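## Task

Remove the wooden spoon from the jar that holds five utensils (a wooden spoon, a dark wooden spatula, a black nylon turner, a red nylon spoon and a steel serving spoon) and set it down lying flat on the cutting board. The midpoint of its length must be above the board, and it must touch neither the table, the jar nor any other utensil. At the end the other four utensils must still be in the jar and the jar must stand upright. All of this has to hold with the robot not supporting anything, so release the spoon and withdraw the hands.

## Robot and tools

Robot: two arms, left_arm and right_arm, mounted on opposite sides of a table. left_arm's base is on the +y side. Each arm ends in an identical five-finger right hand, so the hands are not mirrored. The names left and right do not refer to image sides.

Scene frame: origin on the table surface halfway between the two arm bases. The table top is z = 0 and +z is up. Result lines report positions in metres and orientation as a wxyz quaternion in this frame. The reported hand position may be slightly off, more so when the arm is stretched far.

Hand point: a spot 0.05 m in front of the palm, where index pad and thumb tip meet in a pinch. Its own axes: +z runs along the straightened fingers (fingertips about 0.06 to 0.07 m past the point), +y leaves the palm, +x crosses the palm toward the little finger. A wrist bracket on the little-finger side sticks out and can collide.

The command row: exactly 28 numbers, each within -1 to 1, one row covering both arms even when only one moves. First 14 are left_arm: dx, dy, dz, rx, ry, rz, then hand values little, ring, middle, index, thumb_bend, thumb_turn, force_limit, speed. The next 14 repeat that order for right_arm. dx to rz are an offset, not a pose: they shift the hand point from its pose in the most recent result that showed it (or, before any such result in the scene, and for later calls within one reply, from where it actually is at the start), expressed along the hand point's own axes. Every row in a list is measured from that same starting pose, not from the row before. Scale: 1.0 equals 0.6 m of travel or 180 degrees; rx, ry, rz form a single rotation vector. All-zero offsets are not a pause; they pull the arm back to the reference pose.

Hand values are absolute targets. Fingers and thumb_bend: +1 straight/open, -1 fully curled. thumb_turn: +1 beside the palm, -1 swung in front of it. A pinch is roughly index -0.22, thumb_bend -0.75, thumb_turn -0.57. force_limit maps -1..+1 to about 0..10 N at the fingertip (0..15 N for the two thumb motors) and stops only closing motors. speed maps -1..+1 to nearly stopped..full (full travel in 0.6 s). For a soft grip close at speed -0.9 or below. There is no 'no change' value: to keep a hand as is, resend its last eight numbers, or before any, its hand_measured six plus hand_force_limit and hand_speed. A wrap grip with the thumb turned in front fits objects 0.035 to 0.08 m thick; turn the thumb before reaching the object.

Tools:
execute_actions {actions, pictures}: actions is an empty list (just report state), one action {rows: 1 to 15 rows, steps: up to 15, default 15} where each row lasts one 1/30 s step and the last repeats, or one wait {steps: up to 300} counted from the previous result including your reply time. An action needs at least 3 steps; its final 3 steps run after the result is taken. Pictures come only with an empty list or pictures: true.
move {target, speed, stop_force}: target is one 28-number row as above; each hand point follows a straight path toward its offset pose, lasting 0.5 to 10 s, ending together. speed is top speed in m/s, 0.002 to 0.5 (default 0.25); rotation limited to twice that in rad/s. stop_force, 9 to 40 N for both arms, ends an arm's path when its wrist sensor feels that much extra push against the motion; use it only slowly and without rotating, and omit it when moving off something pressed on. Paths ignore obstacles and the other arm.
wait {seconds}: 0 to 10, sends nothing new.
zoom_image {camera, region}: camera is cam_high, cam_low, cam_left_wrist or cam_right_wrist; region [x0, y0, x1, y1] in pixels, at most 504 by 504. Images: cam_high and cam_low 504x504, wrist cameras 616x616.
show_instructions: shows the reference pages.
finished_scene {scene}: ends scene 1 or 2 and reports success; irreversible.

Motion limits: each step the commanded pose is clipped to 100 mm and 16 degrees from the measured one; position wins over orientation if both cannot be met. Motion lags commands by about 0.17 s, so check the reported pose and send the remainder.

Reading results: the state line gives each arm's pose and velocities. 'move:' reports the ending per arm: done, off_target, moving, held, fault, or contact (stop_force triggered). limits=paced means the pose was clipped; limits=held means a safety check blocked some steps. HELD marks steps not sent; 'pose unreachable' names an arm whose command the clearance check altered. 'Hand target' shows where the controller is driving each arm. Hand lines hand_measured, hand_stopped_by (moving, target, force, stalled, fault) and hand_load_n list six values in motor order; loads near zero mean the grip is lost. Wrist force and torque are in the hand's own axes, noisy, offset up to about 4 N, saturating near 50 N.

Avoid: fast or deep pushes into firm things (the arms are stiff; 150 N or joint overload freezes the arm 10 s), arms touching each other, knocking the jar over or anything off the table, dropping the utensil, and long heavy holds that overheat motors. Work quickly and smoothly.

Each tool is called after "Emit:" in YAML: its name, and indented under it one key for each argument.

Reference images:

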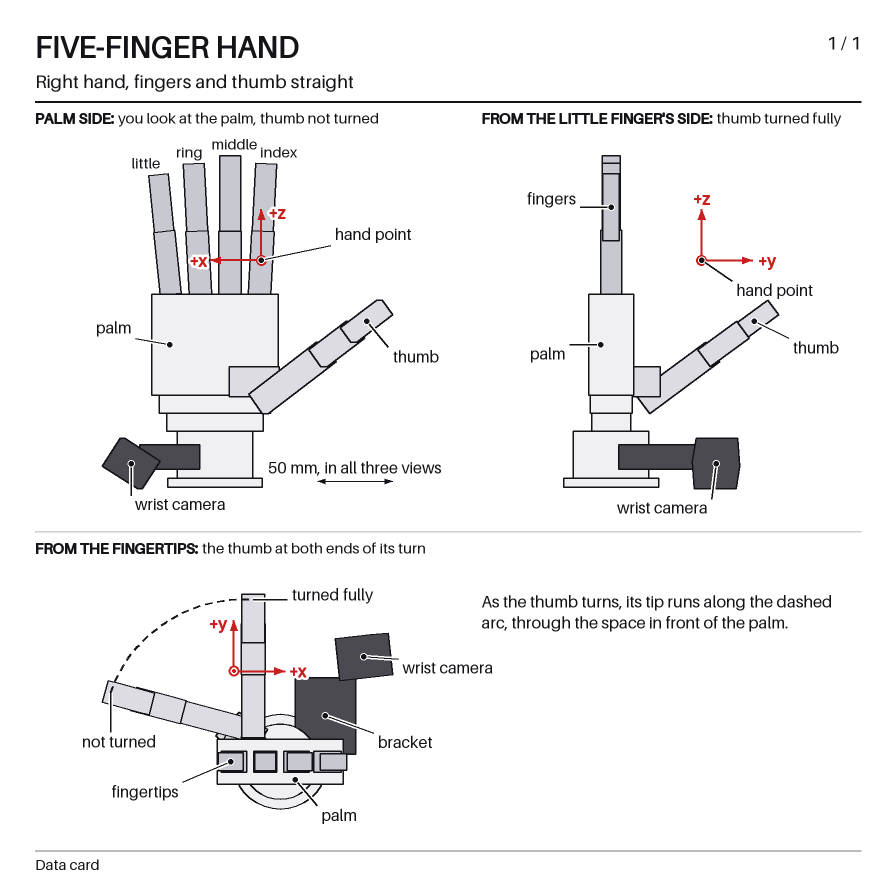

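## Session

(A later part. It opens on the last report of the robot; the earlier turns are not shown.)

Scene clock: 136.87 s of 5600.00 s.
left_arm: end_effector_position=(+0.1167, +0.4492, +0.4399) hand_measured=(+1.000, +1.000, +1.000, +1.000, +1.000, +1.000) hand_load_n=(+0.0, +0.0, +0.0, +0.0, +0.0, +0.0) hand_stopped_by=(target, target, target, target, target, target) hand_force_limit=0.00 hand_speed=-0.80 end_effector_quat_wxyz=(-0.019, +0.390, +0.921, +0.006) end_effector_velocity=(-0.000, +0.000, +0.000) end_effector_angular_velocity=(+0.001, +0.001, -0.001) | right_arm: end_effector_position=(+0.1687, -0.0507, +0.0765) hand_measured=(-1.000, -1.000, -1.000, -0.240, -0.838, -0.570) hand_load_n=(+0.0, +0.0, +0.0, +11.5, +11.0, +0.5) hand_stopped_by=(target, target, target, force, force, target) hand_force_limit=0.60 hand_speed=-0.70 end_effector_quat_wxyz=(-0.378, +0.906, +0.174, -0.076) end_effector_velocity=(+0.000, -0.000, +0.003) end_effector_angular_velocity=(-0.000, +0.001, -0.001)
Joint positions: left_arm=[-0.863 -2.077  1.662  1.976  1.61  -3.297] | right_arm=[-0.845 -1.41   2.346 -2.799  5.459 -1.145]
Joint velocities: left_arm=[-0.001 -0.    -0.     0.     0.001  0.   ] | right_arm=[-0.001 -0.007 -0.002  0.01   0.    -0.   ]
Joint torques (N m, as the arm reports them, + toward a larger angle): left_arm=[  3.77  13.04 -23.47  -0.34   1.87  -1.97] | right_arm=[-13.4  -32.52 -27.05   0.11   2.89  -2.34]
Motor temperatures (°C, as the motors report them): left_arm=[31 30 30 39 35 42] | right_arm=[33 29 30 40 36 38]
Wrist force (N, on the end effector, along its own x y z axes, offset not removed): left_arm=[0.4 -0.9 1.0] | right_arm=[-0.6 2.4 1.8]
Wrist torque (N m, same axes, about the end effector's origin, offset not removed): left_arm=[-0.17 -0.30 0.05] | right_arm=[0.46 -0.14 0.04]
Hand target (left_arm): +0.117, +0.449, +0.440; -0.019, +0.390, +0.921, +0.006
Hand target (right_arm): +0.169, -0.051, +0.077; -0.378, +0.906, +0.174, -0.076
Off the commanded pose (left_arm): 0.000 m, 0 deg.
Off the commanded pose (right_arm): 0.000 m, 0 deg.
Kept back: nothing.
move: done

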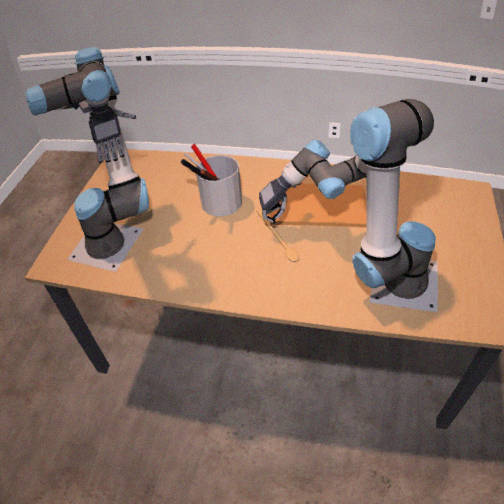

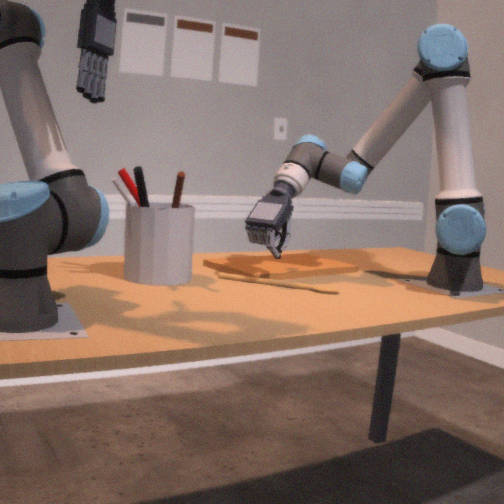

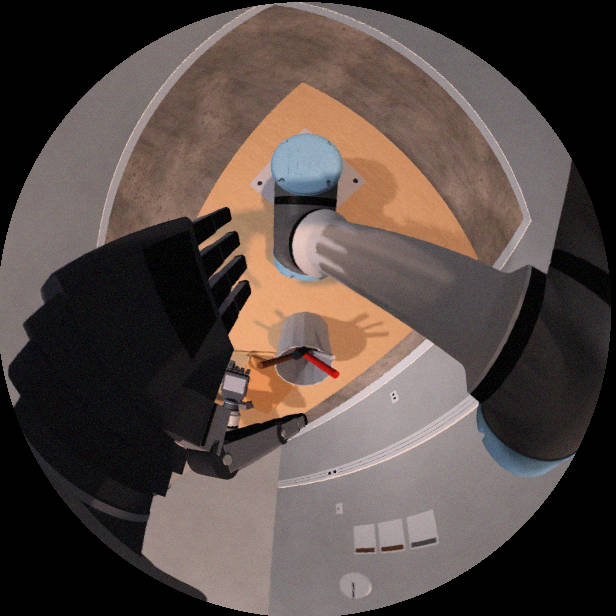

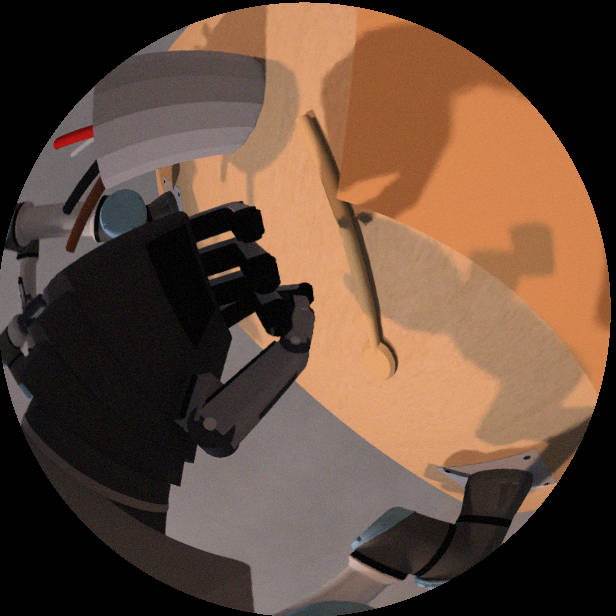

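Emit:
move:
  target: [0,0,0,0,0,0,1,1,1,1,1,1,0,-0.8, 0,0.06,0.025,0,-0.03,-0.03,-1,-1,-1,0.0,-0.65,-0.57,0.6,0.0]
  speed: 0.05

Scene clock: 138.80 s of 5600.00 s.
left_arm: end_effector_position=(+0.1167, +0.4492, +0.4399) hand_measured=(+1.000, +1.000, +1.000, +1.000, +1.000, +1.000) hand_load_n=(+0.0, +0.0, +0.0, +0.0, +0.0, +0.0) hand_stopped_by=(target, target, target, target, target, target) hand_force_limit=0.00 hand_speed=-0.80 end_effector_quat_wxyz=(-0.019, +0.390, +0.921, +0.006) end_effector_velocity=(-0.000, -0.000, -0.000) end_effector_angular_velocity=(+0.000, -0.001, -0.001) | right_arm: end_effector_position=(+0.1740, -0.0643, +0.0408) hand_measured=(-1.000, -1.000, -1.000, +0.000, -0.650, -0.570) hand_load_n=(+0.0, +0.0, +0.0, +0.0, +0.0, +0.0) hand_stopped_by=(target, target, target, target, target, target) hand_force_limit=0.60 hand_speed=0.00 end_effector_quat_wxyz=(-0.372, +0.893, +0.233, -0.100) end_effector_velocity=(+0.000, -0.001, -0.003) end_effector_angular_velocity=(+0.000, -0.000, +0.012)
Joint positions: left_arm=[-0.863 -2.077  1.662  1.976  1.61  -3.297] | right_arm=[-0.879 -1.343  2.347 -2.712  5.495 -1.37 ]
Joint velocities: left_arm=[-0.001  0.     0.    -0.    -0.    -0.   ] | right_arm=[-0.002  0.006 -0.001  0.01   0.002 -0.02 ]
Joint torques (N m, as the arm reports them, + toward a larger angle): left_arm=[  3.85  12.82 -23.48  -0.26   1.92  -1.86] | right_arm=[-12.8  -14.05 -24.99  -0.01   2.79  -2.1 ]
Motor temperatures (°C, as the motors report them): left_arm=[31 30 30 39 35 42] | right_arm=[33 29 30 40 36 38]
Wrist force (N, on the end effector, along its own x y z axes, offset not removed): left_arm=[0.1 -0.2 0.9] | right_arm=[1.4 3.1 3.0]
Wrist torque (N m, same axes, about the end effector's origin, offset not removed): left_arm=[-0.05 -0.29 0.04] | right_arm=[0.45 -0.48 0.07]
Hand target (left_arm): +0.117, +0.449, +0.440; -0.019, +0.390, +0.921, +0.006
Hand target (right_arm): +0.174, -0.064, +0.040; -0.372, +0.893, +0.234, -0.100
Off the commanded pose (left_arm): 0.000 m, 0 deg.
Off the commanded pose (right_arm): 0.000 m, 0 deg.
Kept back: nothing.
move: done

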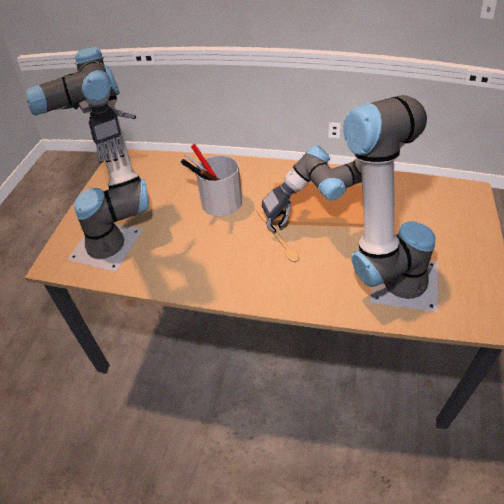

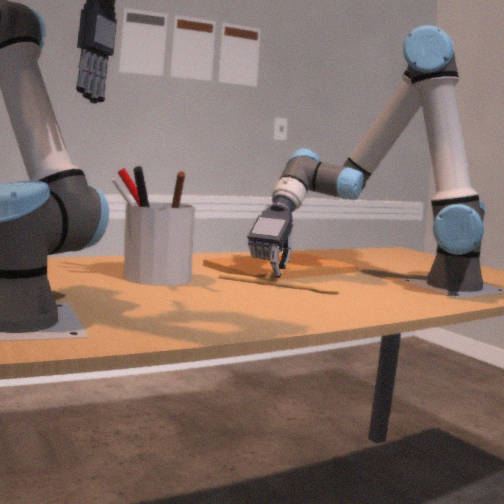

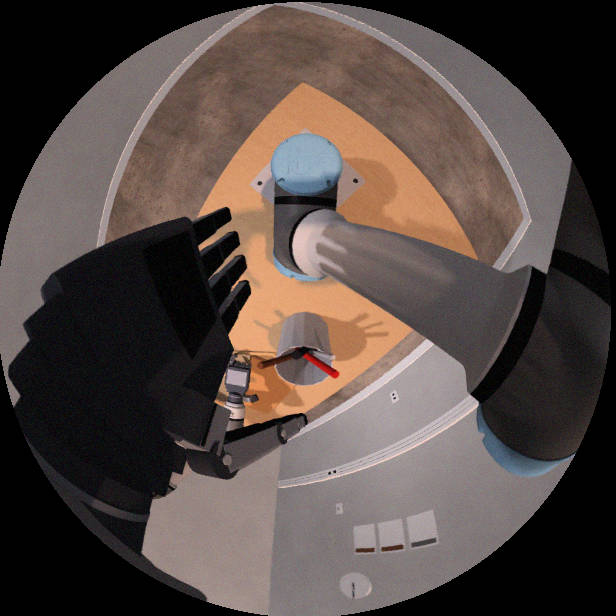

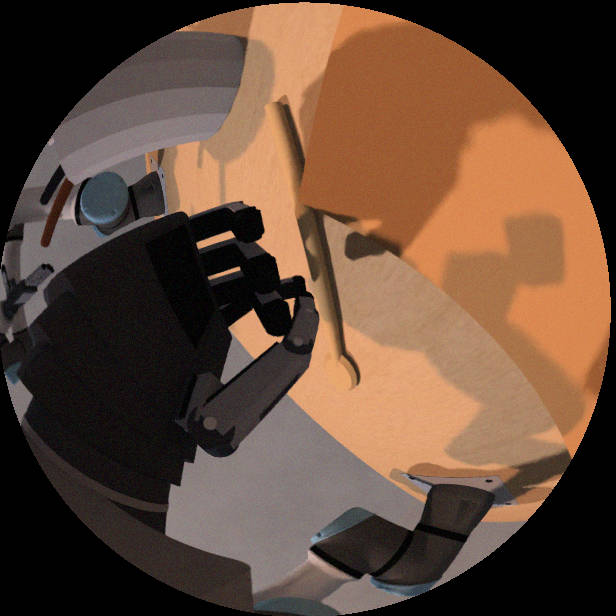

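Emit:
move:
  target: [0,0,0,0,0,0,1,1,1,1,1,1,0,-0.8, 0,0.04,0.04,0,0,0,-1,-1,-1,0.1,-0.6,-0.57,0.6,0.0]
  speed: 0.006
  stop_force: 9

Scene clock: 142.57 s of 5600.00 s.
left_arm: end_effector_position=(+0.1167, +0.4492, +0.4399) hand_measured=(+1.000, +1.000, +1.000, +1.000, +1.000, +1.000) hand_load_n=(+0.0, +0.0, +0.0, +0.0, +0.0, +0.0) hand_stopped_by=(target, target, target, target, target, target) hand_force_limit=0.00 hand_speed=-0.80 end_effector_quat_wxyz=(-0.019, +0.390, +0.921, +0.006) end_effector_velocity=(-0.000, +0.000, +0.000) end_effector_angular_velocity=(+0.001, +0.001, +0.000) | right_arm: end_effector_position=(+0.1738, -0.0643, +0.0217) hand_measured=(-1.000, -1.000, -1.000, +0.100, -0.600, -0.570) hand_load_n=(+0.0, +0.0, +0.0, -2.5, +0.0, +0.0) hand_stopped_by=(target, target, target, target, target, target) hand_force_limit=0.60 hand_speed=0.00 end_effector_quat_wxyz=(-0.372, +0.893, +0.233, -0.100) end_effector_velocity=(-0.000, -0.001, +0.002) end_effector_angular_velocity=(-0.004, +0.003, -0.003)
Joint positions: left_arm=[-0.863 -2.077  1.662  1.976  1.61  -3.297] | right_arm=[-0.879 -1.288  2.359 -2.778  5.495 -1.371]
Joint velocities: left_arm=[-0.     0.    -0.     0.     0.001 -0.   ] | right_arm=[-0.002 -0.007  0.     0.011 -0.001  0.002]
Joint torques (N m, as the arm reports them, + toward a larger angle): left_arm=[  3.92  13.34 -23.6   -0.22   1.85  -1.98] | right_arm=[ 10.77 -24.48 -11.11   2.1   -4.86   1.26]
Motor temperatures (°C, as the motors report them): left_arm=[31 30 30 39 35 42] | right_arm=[33 29 30 40 36 38]
Wrist force (N, on the end effector, along its own x y z axes, offset not removed): left_arm=[-1.1 -0.2 2.4] | right_arm=[0.2 -12.9 -10.6]
Wrist torque (N m, same axes, about the end effector's origin, offset not removed): left_arm=[-0.13 -0.17 0.02] | right_arm=[1.19 -0.73 0.17]
Hand target (left_arm): +0.117, +0.449, +0.440; -0.019, +0.390, +0.921, +0.006
Hand target (right_arm): +0.174, -0.064, +0.022; -0.372, +0.893, +0.233, -0.100
Off the commanded pose (left_arm): 0.000 m, 0 deg.
Off the commanded pose (right_arm): 0.015 m, 0 deg.
Kept back: nothing.
move: contact (right_arm)

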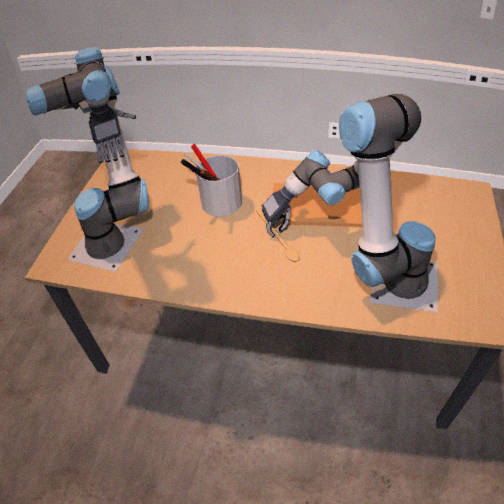

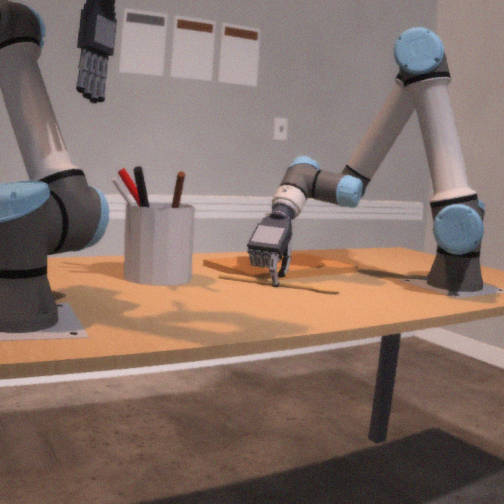

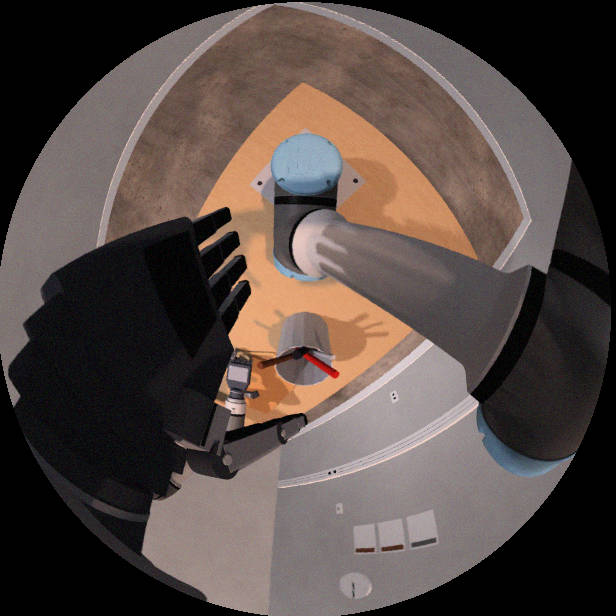

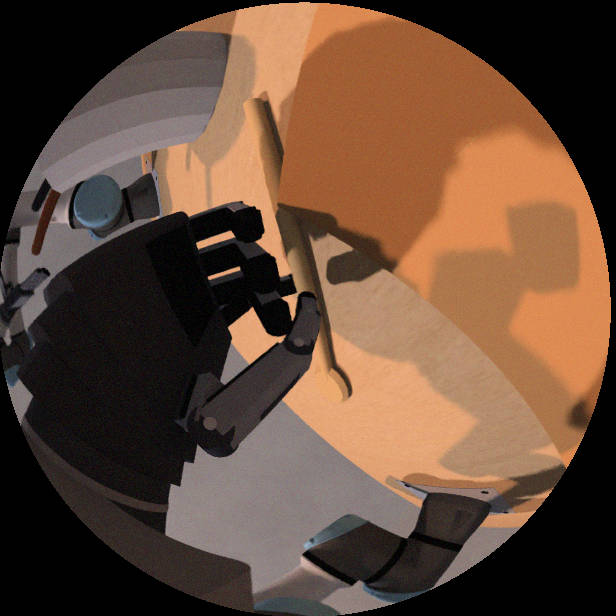

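Emit:
move:
  target: [0,0,0,0,0,0,1,1,1,1,1,1,0,-0.8, 0,-0.008,-0.028,0.07,0,0,-1,-1,-1,0.2,-0.5,-0.57,0.6,0.0]
  speed: 0.03

Emit:
move:
  target: [0,0,0,0,0,0,1,1,1,1,1,1,0,-0.8, 0,0.05,0.032,0,0,0,-1,-1,-1,0.2,-0.5,-0.57,0.6,0.0]
  speed: 0.006
  stop_force: 9

Scene clock: 146.70 s of 5600.00 s.
left_arm: end_effector_position=(+0.1167, +0.4492, +0.4399) hand_measured=(+1.000, +1.000, +1.000, +1.000, +1.000, +1.000) hand_load_n=(+0.0, +0.0, +0.0, +0.0, +0.0, +0.0) hand_stopped_by=(target, target, target, target, target, target) hand_force_limit=0.00 hand_speed=-0.80 end_effector_quat_wxyz=(-0.019, +0.390, +0.921, +0.006) end_effector_velocity=(+0.000, +0.000, -0.000) end_effector_angular_velocity=(-0.000, -0.000, +0.002) | right_arm: end_effector_position=(+0.1781, -0.0716, +0.0369) hand_measured=(-1.000, -1.000, -1.000, +0.200, -0.500, -0.570) hand_load_n=(+0.0, +0.0, +0.0, +0.0, +0.0, +0.0) hand_stopped_by=(target, target, target, target, target, target) hand_force_limit=0.60 hand_speed=0.00 end_effector_quat_wxyz=(-0.467, +0.847, +0.221, -0.125) end_effector_velocity=(-0.000, -0.001, +0.001) end_effector_angular_velocity=(+0.015, +0.009, +0.002)
Joint positions: left_arm=[-0.863 -2.077  1.662  1.976  1.61  -3.297] | right_arm=[-1.012 -1.304  2.421 -2.697  5.722 -1.554]
Joint velocities: left_arm=[ 0.001 -0.     0.001 -0.001 -0.    -0.001] | right_arm=[-0.009 -0.001  0.003  0.016  0.018 -0.022]
Joint torques (N m, as the arm reports them, + toward a larger angle): left_arm=[  3.9   13.5  -23.5   -0.36   1.89  -1.96] | right_arm=[-11.88 -30.18  -2.42   0.4    3.01  -2.38]
Motor temperatures (°C, as the motors report them): left_arm=[31 30 30 39 35 42] | right_arm=[33 29 30 40 36 38]
Wrist force (N, on the end effector, along its own x y z axes, offset not removed): left_arm=[0.4 -1.9 -0.2] | right_arm=[1.6 1.9 1.7]
Wrist torque (N m, same axes, about the end effector's origin, offset not removed): left_arm=[-0.15 -0.31 0.05] | right_arm=[0.37 -0.53 0.08]
Hand target (left_arm): +0.117, +0.449, +0.440; -0.019, +0.390, +0.921, +0.006
Hand target (right_arm): +0.178, -0.072, +0.037; -0.468, +0.846, +0.221, -0.125
Off the commanded pose (left_arm): 0.000 m, 0 deg.
Off the commanded pose (right_arm): 0.000 m, 0 deg.
Kept back: nothing.
move: done

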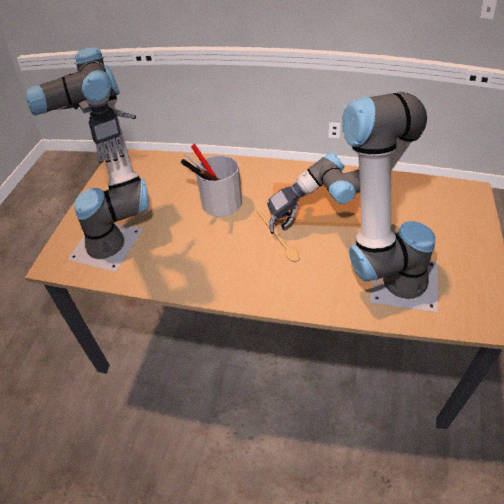

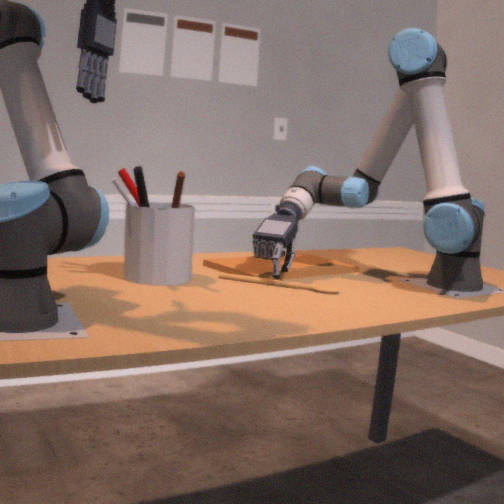

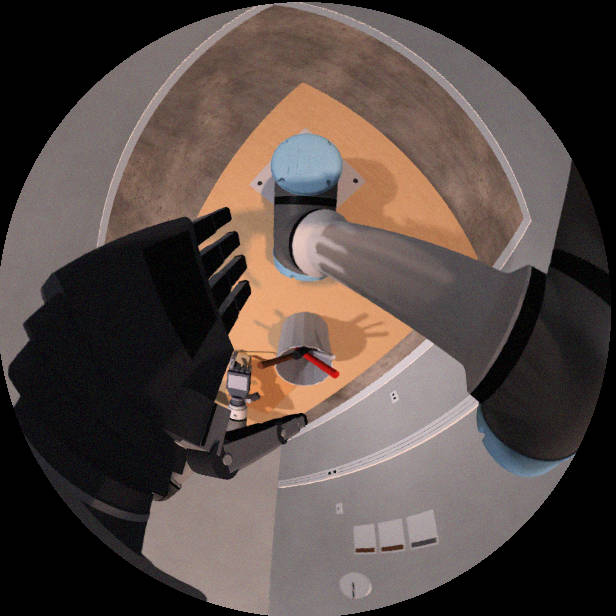

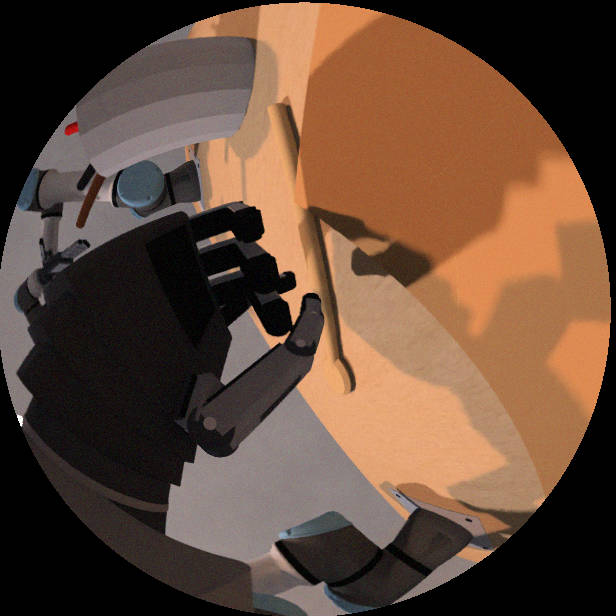

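Scene clock: 150.50 s of 5600.00 s.
left_arm: end_effector_position=(+0.1167, +0.4492, +0.4399) hand_measured=(+1.000, +1.000, +1.000, +1.000, +1.000, +1.000) hand_load_n=(+0.0, +0.0, +0.0, +0.0, +0.0, +0.0) hand_stopped_by=(target, target, target, target, target, target) hand_force_limit=0.00 hand_speed=-0.80 end_effector_quat_wxyz=(-0.019, +0.390, +0.921, +0.006) end_effector_velocity=(-0.000, -0.000, +0.000) end_effector_angular_velocity=(+0.000, -0.001, -0.001) | right_arm: end_effector_position=(+0.1780, -0.0715, +0.0166) hand_measured=(-1.000, -1.000, -1.000, +0.200, -0.500, -0.570) hand_load_n=(+0.0, +0.0, +0.0, -1.0, +0.0, +0.0) hand_stopped_by=(target, target, target, target, target, target) hand_force_limit=0.60 hand_speed=0.00 end_effector_quat_wxyz=(-0.467, +0.847, +0.221, -0.125) end_effector_velocity=(-0.001, -0.000, +0.002) end_effector_angular_velocity=(-0.002, +0.002, +0.001)
Joint positions: left_arm=[-0.863 -2.077  1.662  1.976  1.61  -3.297] | right_arm=[-1.011 -1.237  2.43  -2.773  5.722 -1.554]
Joint velocities: left_arm=[-0.     0.001 -0.001  0.001 -0.     0.   ] | right_arm=[ 0.001 -0.008 -0.     0.011 -0.001 -0.   ]
Joint torques (N m, as the arm reports them, + toward a larger angle): left_arm=[  3.71  12.73 -23.39  -0.32   1.89  -1.99] | right_arm=[ 12.67 -24.67  -4.37   1.16  -4.42   1.3 ]
Motor temperatures (°C, as the motors report them): left_arm=[31 30 30 39 35 42] | right_arm=[33 29 30 40 36 38]
Wrist force (N, on the end effector, along its own x y z axes, offset not removed): left_arm=[0.3 0.1 1.3] | right_arm=[-0.9 -14.9 -11.5]
Wrist torque (N m, same axes, about the end effector's origin, offset not removed): left_arm=[-0.06 -0.39 0.16] | right_arm=[0.88 -0.61 0.11]
Hand target (left_arm): +0.117, +0.449, +0.440; -0.019, +0.390, +0.921, +0.006
Hand target (right_arm): +0.178, -0.072, +0.017; -0.467, +0.847, +0.221, -0.125
Off the commanded pose (left_arm): 0.000 m, 0 deg.
Off the commanded pose (right_arm): 0.015 m, 0 deg.
Kept back: nothing.
move: contact (right_arm)

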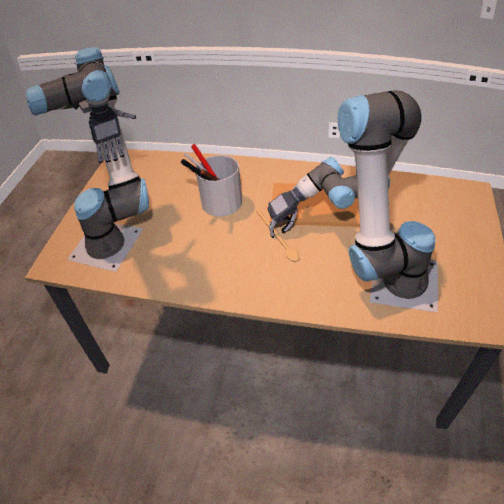

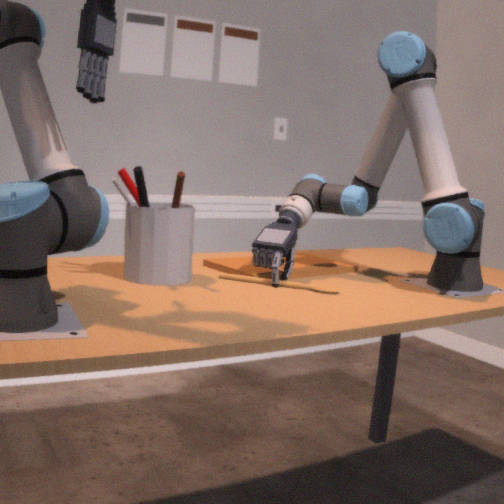

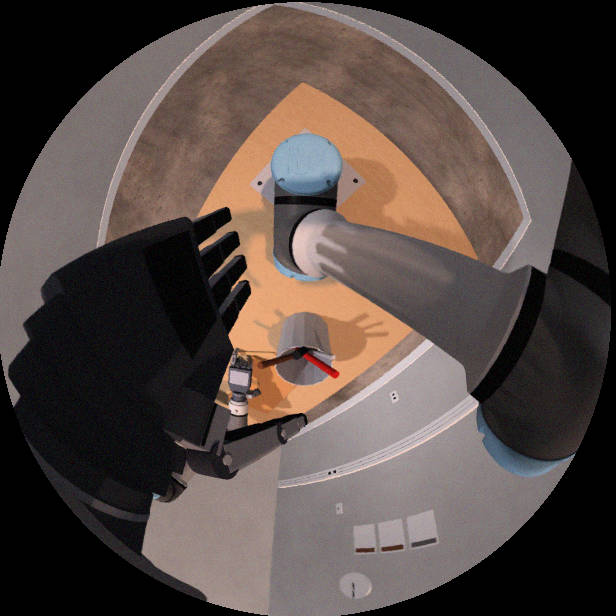

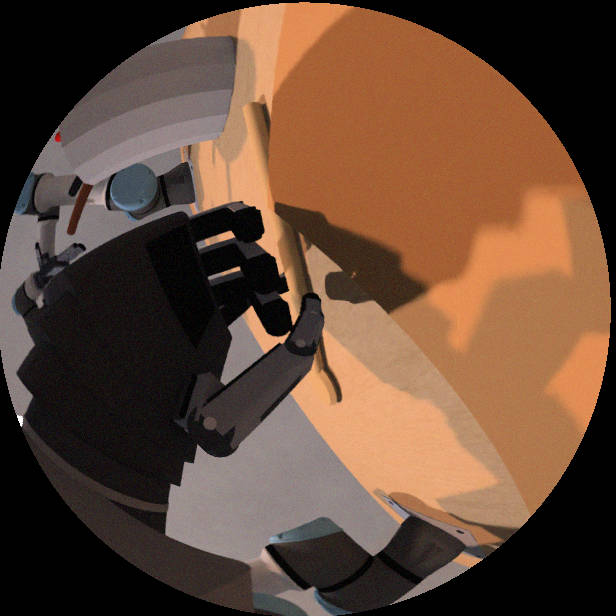

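z=.017 now. Ease slightly and close.

Emit:
move:
  target: [0,0,0,0,0,0,1,1,1,1,1,1,0,-0.8, 0,-0.002,-0.001,0,0,0,-1,-1,-1,0.2,-0.5,-0.57,0.6,-0.7]
  speed: 0.01

Emit:
move:
  target: [0,0,0,0,0,0,1,1,1,1,1,1,0,-0.8, 0,0,0,0,0,0,-1,-1,-1,-0.6,-0.9,-0.57,0.6,-0.7]

Emit:
move:
  target: [0,0,0,0,0,0,1,1,1,1,1,1,0,-0.8, 0,-0.084,-0.054,0,0,0,-1,-1,-1,-0.6,-0.9,-0.57,0.6,-0.7]
  speed: 0.03

Scene clock: 151.43 s of 5600.00 s.
left_arm: end_effector_position=(+0.1167, +0.4492, +0.4399) hand_measured=(+1.000, +1.000, +1.000, +1.000, +1.000, +1.000) hand_load_n=(+0.0, +0.0, +0.0, +0.0, +0.0, +0.0) hand_stopped_by=(target, target, target, target, target, target) hand_force_limit=0.00 hand_speed=-0.80 end_effector_quat_wxyz=(-0.019, +0.390, +0.921, +0.006) end_effector_velocity=(+0.000, +0.000, -0.000) end_effector_angular_velocity=(-0.001, +0.001, +0.003) | right_arm: end_effector_position=(+0.1779, -0.0714, +0.0178) hand_measured=(-1.000, -1.000, -1.000, +0.200, -0.500, -0.570) hand_load_n=(+0.0, +0.0, +0.0, +0.0, +0.0, +0.0) hand_stopped_by=(target, target, target, target, target, target) hand_force_limit=0.60 hand_speed=-0.70 end_effector_quat_wxyz=(-0.467, +0.847, +0.221, -0.125) end_effector_velocity=(+0.000, +0.000, +0.001) end_effector_angular_velocity=(+0.003, +0.001, -0.000)
Joint positions: left_arm=[-0.863 -2.077  1.662  1.976  1.61  -3.297] | right_arm=[-1.011 -1.241  2.43  -2.769  5.722 -1.553]
Joint velocities: left_arm=[ 0.002 -0.001  0.    -0.    -0.    -0.001] | right_arm=[-0.    -0.002 -0.     0.002  0.003 -0.   ]
Joint torques (N m, as the arm reports them, + toward a larger angle): left_arm=[  3.43  12.82 -23.49  -0.39   1.93  -1.93] | right_arm=[ 13.44 -30.1  -21.68   0.24   3.17   2.69]
Motor temperatures (°C, as the motors report them): left_arm=[31 30 30 39 35 42] | right_arm=[33 29 30 40 36 38]
Wrist force (N, on the end effector, along its own x y z axes, offset not removed): left_arm=[-0.4 -1.9 1.7] | right_arm=[0.1 2.7 1.7]
Wrist torque (N m, same axes, about the end effector's origin, offset not removed): left_arm=[-0.33 -0.20 0.02] | right_arm=[0.42 -0.19 0.06]
Hand target (left_arm): +0.117, +0.449, +0.440; -0.019, +0.390, +0.921, +0.006
Hand target (right_arm): +0.178, -0.071, +0.018; -0.467, +0.847, +0.221, -0.125
Off the commanded pose (left_arm): 0.000 m, 0 deg.
Off the commanded pose (right_arm): 0.000 m, 0 deg.
Kept back: nothing.
move: done

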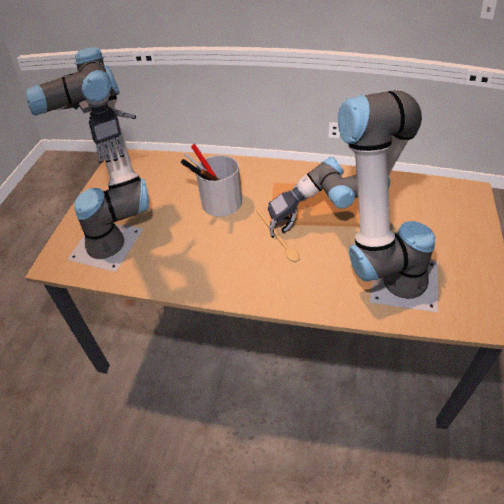

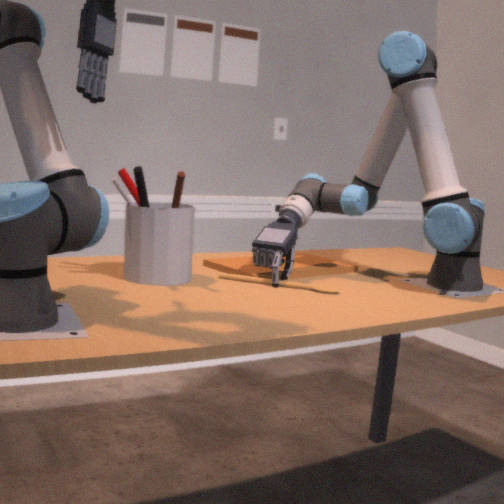

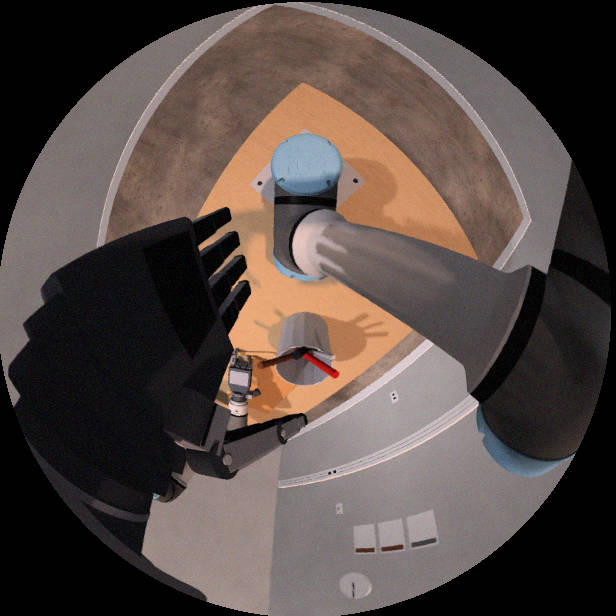

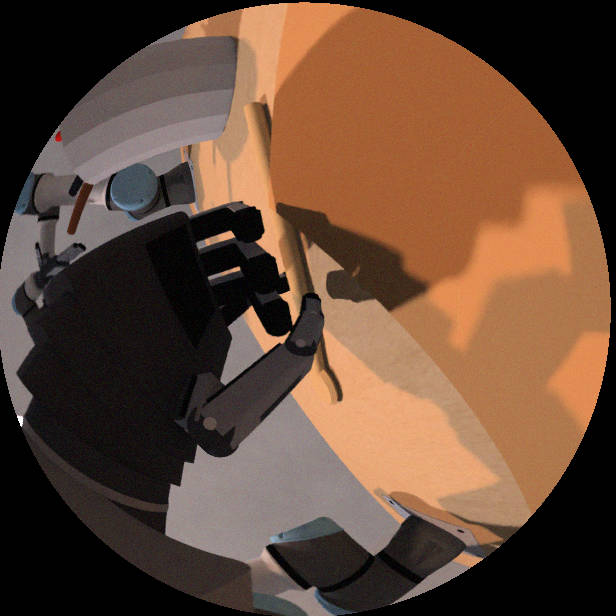

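Scene clock: 152.97 s of 5600.00 s.
left_arm: end_effector_position=(+0.1167, +0.4492, +0.4399) hand_measured=(+1.000, +1.000, +1.000, +1.000, +1.000, +1.000) hand_load_n=(+0.0, +0.0, +0.0, +0.0, +0.0, +0.0) hand_stopped_by=(target, target, target, target, target, target) hand_force_limit=0.00 hand_speed=-0.80 end_effector_quat_wxyz=(-0.019, +0.390, +0.921, +0.006) end_effector_velocity=(-0.000, -0.000, +0.000) end_effector_angular_velocity=(+0.000, +0.001, -0.001) | right_arm: end_effector_position=(+0.1779, -0.0714, +0.0178) hand_measured=(-1.000, -1.000, -1.000, -0.114, -0.900, -0.570) hand_load_n=(+0.0, +0.0, +0.0, +0.0, +0.0, +0.0) hand_stopped_by=(target, target, target, force, target, target) hand_force_limit=0.60 hand_speed=-0.70 end_effector_quat_wxyz=(-0.467, +0.847, +0.221, -0.125) end_effector_velocity=(+0.000, -0.000, -0.000) end_effector_angular_velocity=(-0.002, +0.001, -0.002)
Joint positions: left_arm=[-0.863 -2.077  1.662  1.976  1.61  -3.297] | right_arm=[-1.011 -1.241  2.43  -2.769  5.722 -1.553]
Joint velocities: left_arm=[-0.001  0.    -0.    -0.     0.001 -0.   ] | right_arm=[-0.001  0.     0.    -0.    -0.001  0.001]
Joint torques (N m, as the arm reports them, + toward a larger angle): left_arm=[  3.7   13.06 -22.74  -0.26   1.92  -1.9 ] | right_arm=[ 10.91 -13.82 -13.77  -5.23  -0.41   1.29]
Motor temperatures (°C, as the motors report them): left_arm=[31 30 30 39 35 42] | right_arm=[33 29 30 40 36 38]
Wrist force (N, on the end effector, along its own x y z axes, offset not removed): left_arm=[-1.3 -1.3 1.8] | right_arm=[2.8 0.8 2.4]
Wrist torque (N m, same axes, about the end effector's origin, offset not removed): left_arm=[-0.26 -0.11 -0.02] | right_arm=[0.17 -0.65 0.21]
Hand target (left_arm): +0.117, +0.449, +0.440; -0.019, +0.390, +0.921, +0.006
Hand target (right_arm): +0.178, -0.071, +0.018; -0.467, +0.847, +0.221, -0.125
Off the commanded pose (left_arm): 0.000 m, 0 deg.
Off the commanded pose (right_arm): 0.000 m, 0 deg.
Kept back: nothing.
move: done

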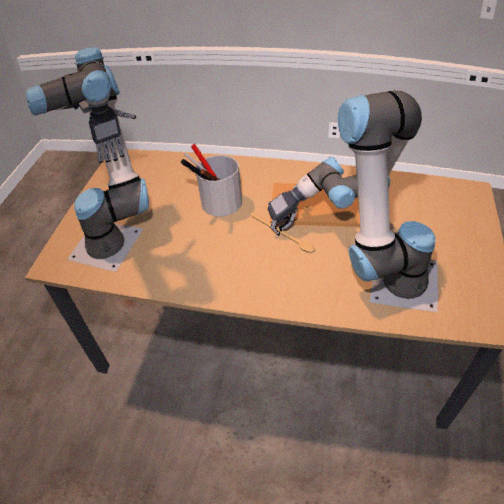

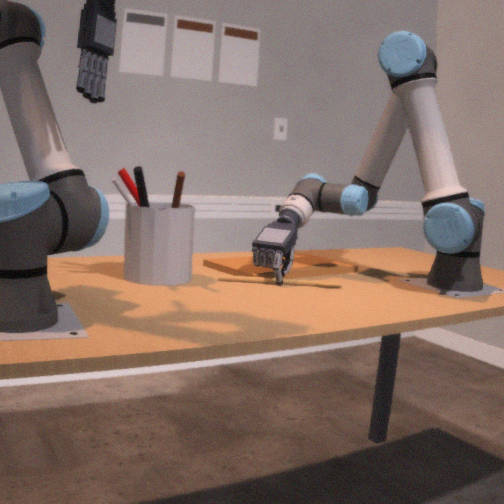

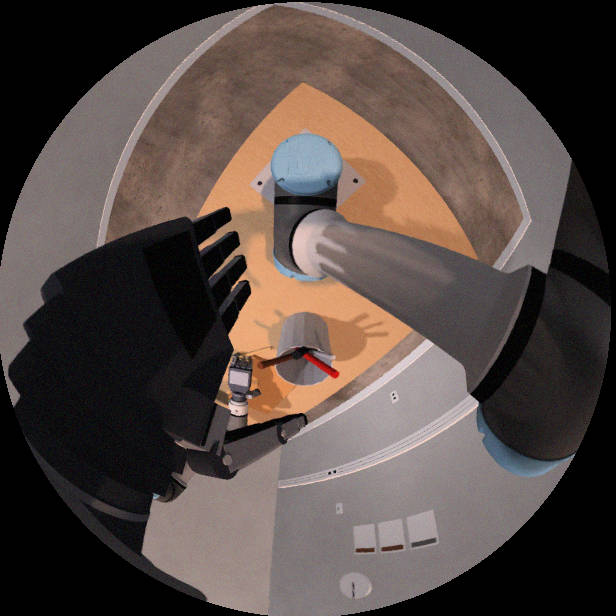

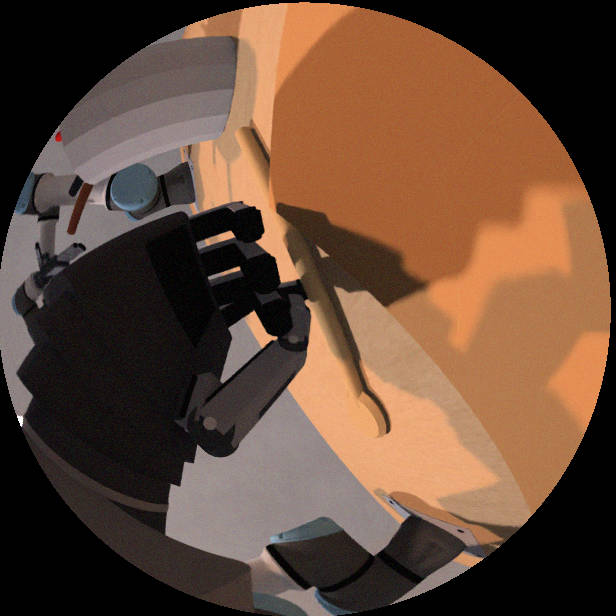

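Scene clock: 155.37 s of 5600.00 s.
left_arm: end_effector_position=(+0.1167, +0.4492, +0.4399) hand_measured=(+1.000, +1.000, +1.000, +1.000, +1.000, +1.000) hand_load_n=(+0.0, +0.0, +0.0, +0.0, +0.0, +0.0) hand_stopped_by=(target, target, target, target, target, target) hand_force_limit=0.00 hand_speed=-0.80 end_effector_quat_wxyz=(-0.019, +0.390, +0.921, +0.006) end_effector_velocity=(+0.000, +0.000, +0.000) end_effector_angular_velocity=(+0.000, +0.000, -0.001) | right_arm: end_effector_position=(+0.1784, -0.0717, +0.0773) hand_measured=(-1.000, -1.000, -1.000, -0.114, -0.900, -0.570) hand_load_n=(+0.0, +0.0, +0.0, +0.0, +0.0, +0.0) hand_stopped_by=(target, target, target, force, target, target) hand_force_limit=0.60 hand_speed=-0.70 end_effector_quat_wxyz=(-0.467, +0.847, +0.221, -0.125) end_effector_velocity=(-0.000, +0.000, +0.003) end_effector_angular_velocity=(+0.000, +0.000, +0.001)
Joint positions: left_arm=[-0.863 -2.077  1.662  1.976  1.61  -3.297] | right_arm=[-1.012 -1.427  2.393 -2.545  5.722 -1.555]
Joint velocities: left_arm=[-0.001 -0.001 -0.     0.001  0.    -0.001] | right_arm=[ 0.001 -0.008 -0.003  0.012  0.    -0.002]
Joint torques (N m, as the arm reports them, + toward a larger angle): left_arm=[  3.85  12.61 -23.05  -0.29   1.94  -1.95] | right_arm=[-12.81 -28.66 -24.49   0.02  -0.06  -2.05]
Motor temperatures (°C, as the motors report them): left_arm=[31 30 30 39 35 42] | right_arm=[33 29 30 40 36 38]
Wrist force (N, on the end effector, along its own x y z axes, offset not removed): left_arm=[0.9 -0.5 0.5] | right_arm=[1.9 1.4 3.8]
Wrist torque (N m, same axes, about the end effector's origin, offset not removed): left_arm=[-0.05 -0.43 0.10] | right_arm=[0.19 -0.66 0.05]
Hand target (left_arm): +0.117, +0.449, +0.440; -0.019, +0.390, +0.921, +0.006
Hand target (right_arm): +0.178, -0.072, +0.078; -0.467, +0.847, +0.221, -0.125
Off the commanded pose (left_arm): 0.000 m, 0 deg.
Off the commanded pose (right_arm): 0.000 m, 0 deg.
Kept back: nothing.
move: done

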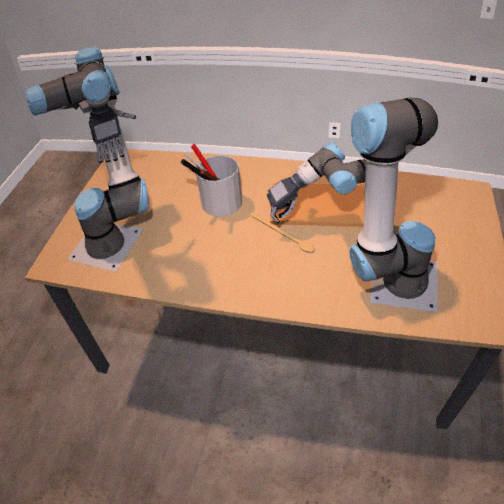

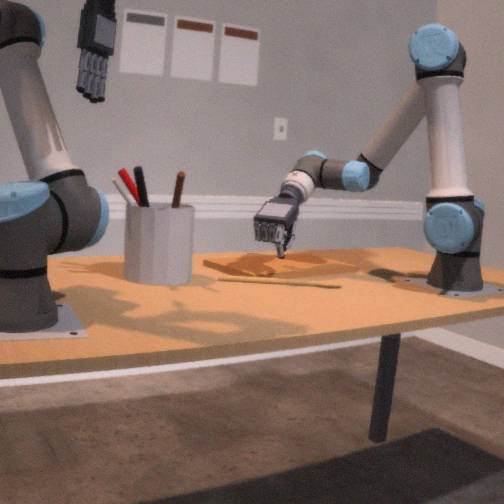

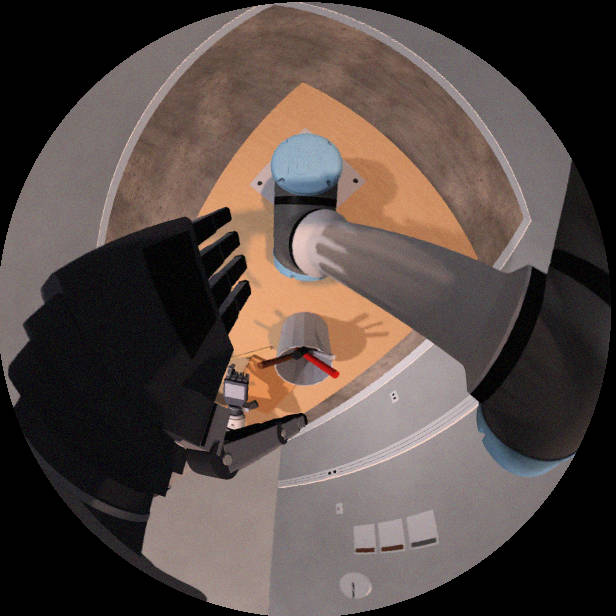

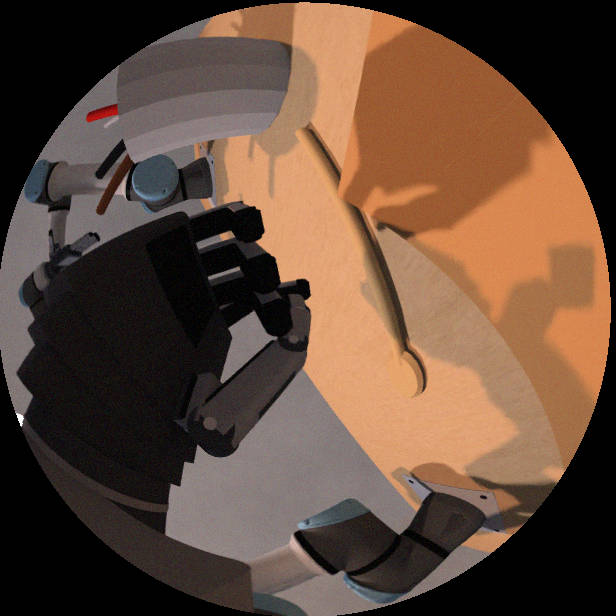

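Emit:
move:
  target: [0,0,0,0,0,0,1,1,1,1,1,1,0,-0.8, 0,0.083,-0.005,0,-0.056,-0.036,-1,-1,-1,0.3,-0.47,-0.57,0.6,0.0]
  speed: 0.05

Scene clock: 158.13 s of 5600.00 s.
left_arm: end_effector_position=(+0.1167, +0.4492, +0.4399) hand_measured=(+1.000, +1.000, +1.000, +1.000, +1.000, +1.000) hand_load_n=(+0.0, +0.0, +0.0, +0.0, +0.0, +0.0) hand_stopped_by=(target, target, target, target, target, target) hand_force_limit=0.00 hand_speed=-0.80 end_effector_quat_wxyz=(-0.019, +0.390, +0.921, +0.006) end_effector_velocity=(-0.000, -0.000, -0.000) end_effector_angular_velocity=(-0.001, +0.001, -0.001) | right_arm: end_effector_position=(+0.1926, -0.0969, +0.0370) hand_measured=(-1.000, -1.000, -1.000, +0.300, -0.470, -0.570) hand_load_n=(+0.0, +0.0, +0.0, +0.0, +0.0, +0.0) hand_stopped_by=(target, target, target, target, target, target) hand_force_limit=0.60 hand_speed=0.00 end_effector_quat_wxyz=(-0.452, +0.819, +0.308, -0.172) end_effector_velocity=(+0.001, -0.001, -0.002) end_effector_angular_velocity=(+0.002, +0.001, +0.012)
Joint positions: left_arm=[-0.863 -2.077  1.662  1.976  1.61  -3.297] | right_arm=[-1.058 -1.348  2.302 -2.156  5.676 -2.008]
Joint velocities: left_arm=[-0.    -0.001 -0.    -0.001 -0.     0.001] | right_arm=[-0.003  0.006 -0.007  0.021 -0.004 -0.025]
Joint torques (N m, as the arm reports them, + toward a larger angle): left_arm=[  3.73  12.95 -22.99  -0.26   1.96  -1.84] | right_arm=[-12.04 -17.47 -24.34   0.51  -0.58  -2.74]
Motor temperatures (°C, as the motors report them): left_arm=[31 30 30 39 35 42] | right_arm=[33 29 30 40 36 38]
Wrist force (N, on the end effector, along its own x y z axes, offset not removed): left_arm=[-0.5 -0.9 1.0] | right_arm=[1.0 2.9 1.7]
Wrist torque (N m, same axes, about the end effector's origin, offset not removed): left_arm=[-0.11 -0.22 0.03] | right_arm=[0.56 -0.37 0.06]
Hand target (left_arm): +0.117, +0.449, +0.440; -0.019, +0.390, +0.921, +0.006
Hand target (right_arm): +0.193, -0.097, +0.037; -0.452, +0.819, +0.309, -0.172
Off the commanded pose (left_arm): 0.000 m, 0 deg.
Off the commanded pose (right_arm): 0.000 m, 0 deg.
Kept back: nothing.
move: done

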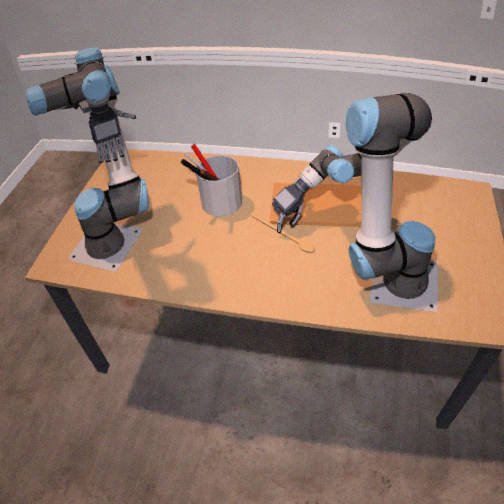

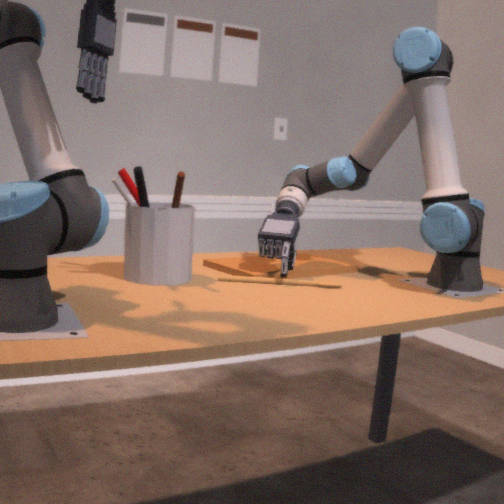

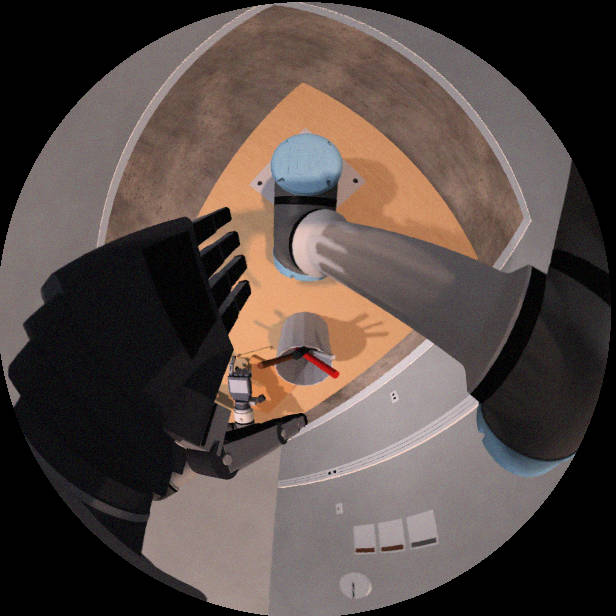

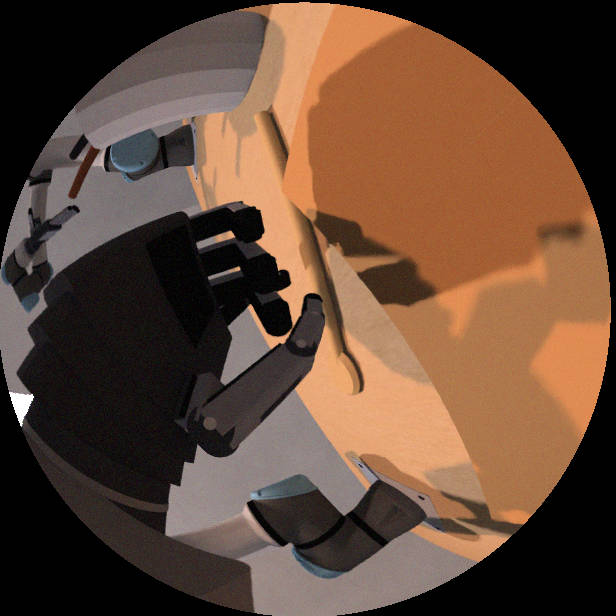

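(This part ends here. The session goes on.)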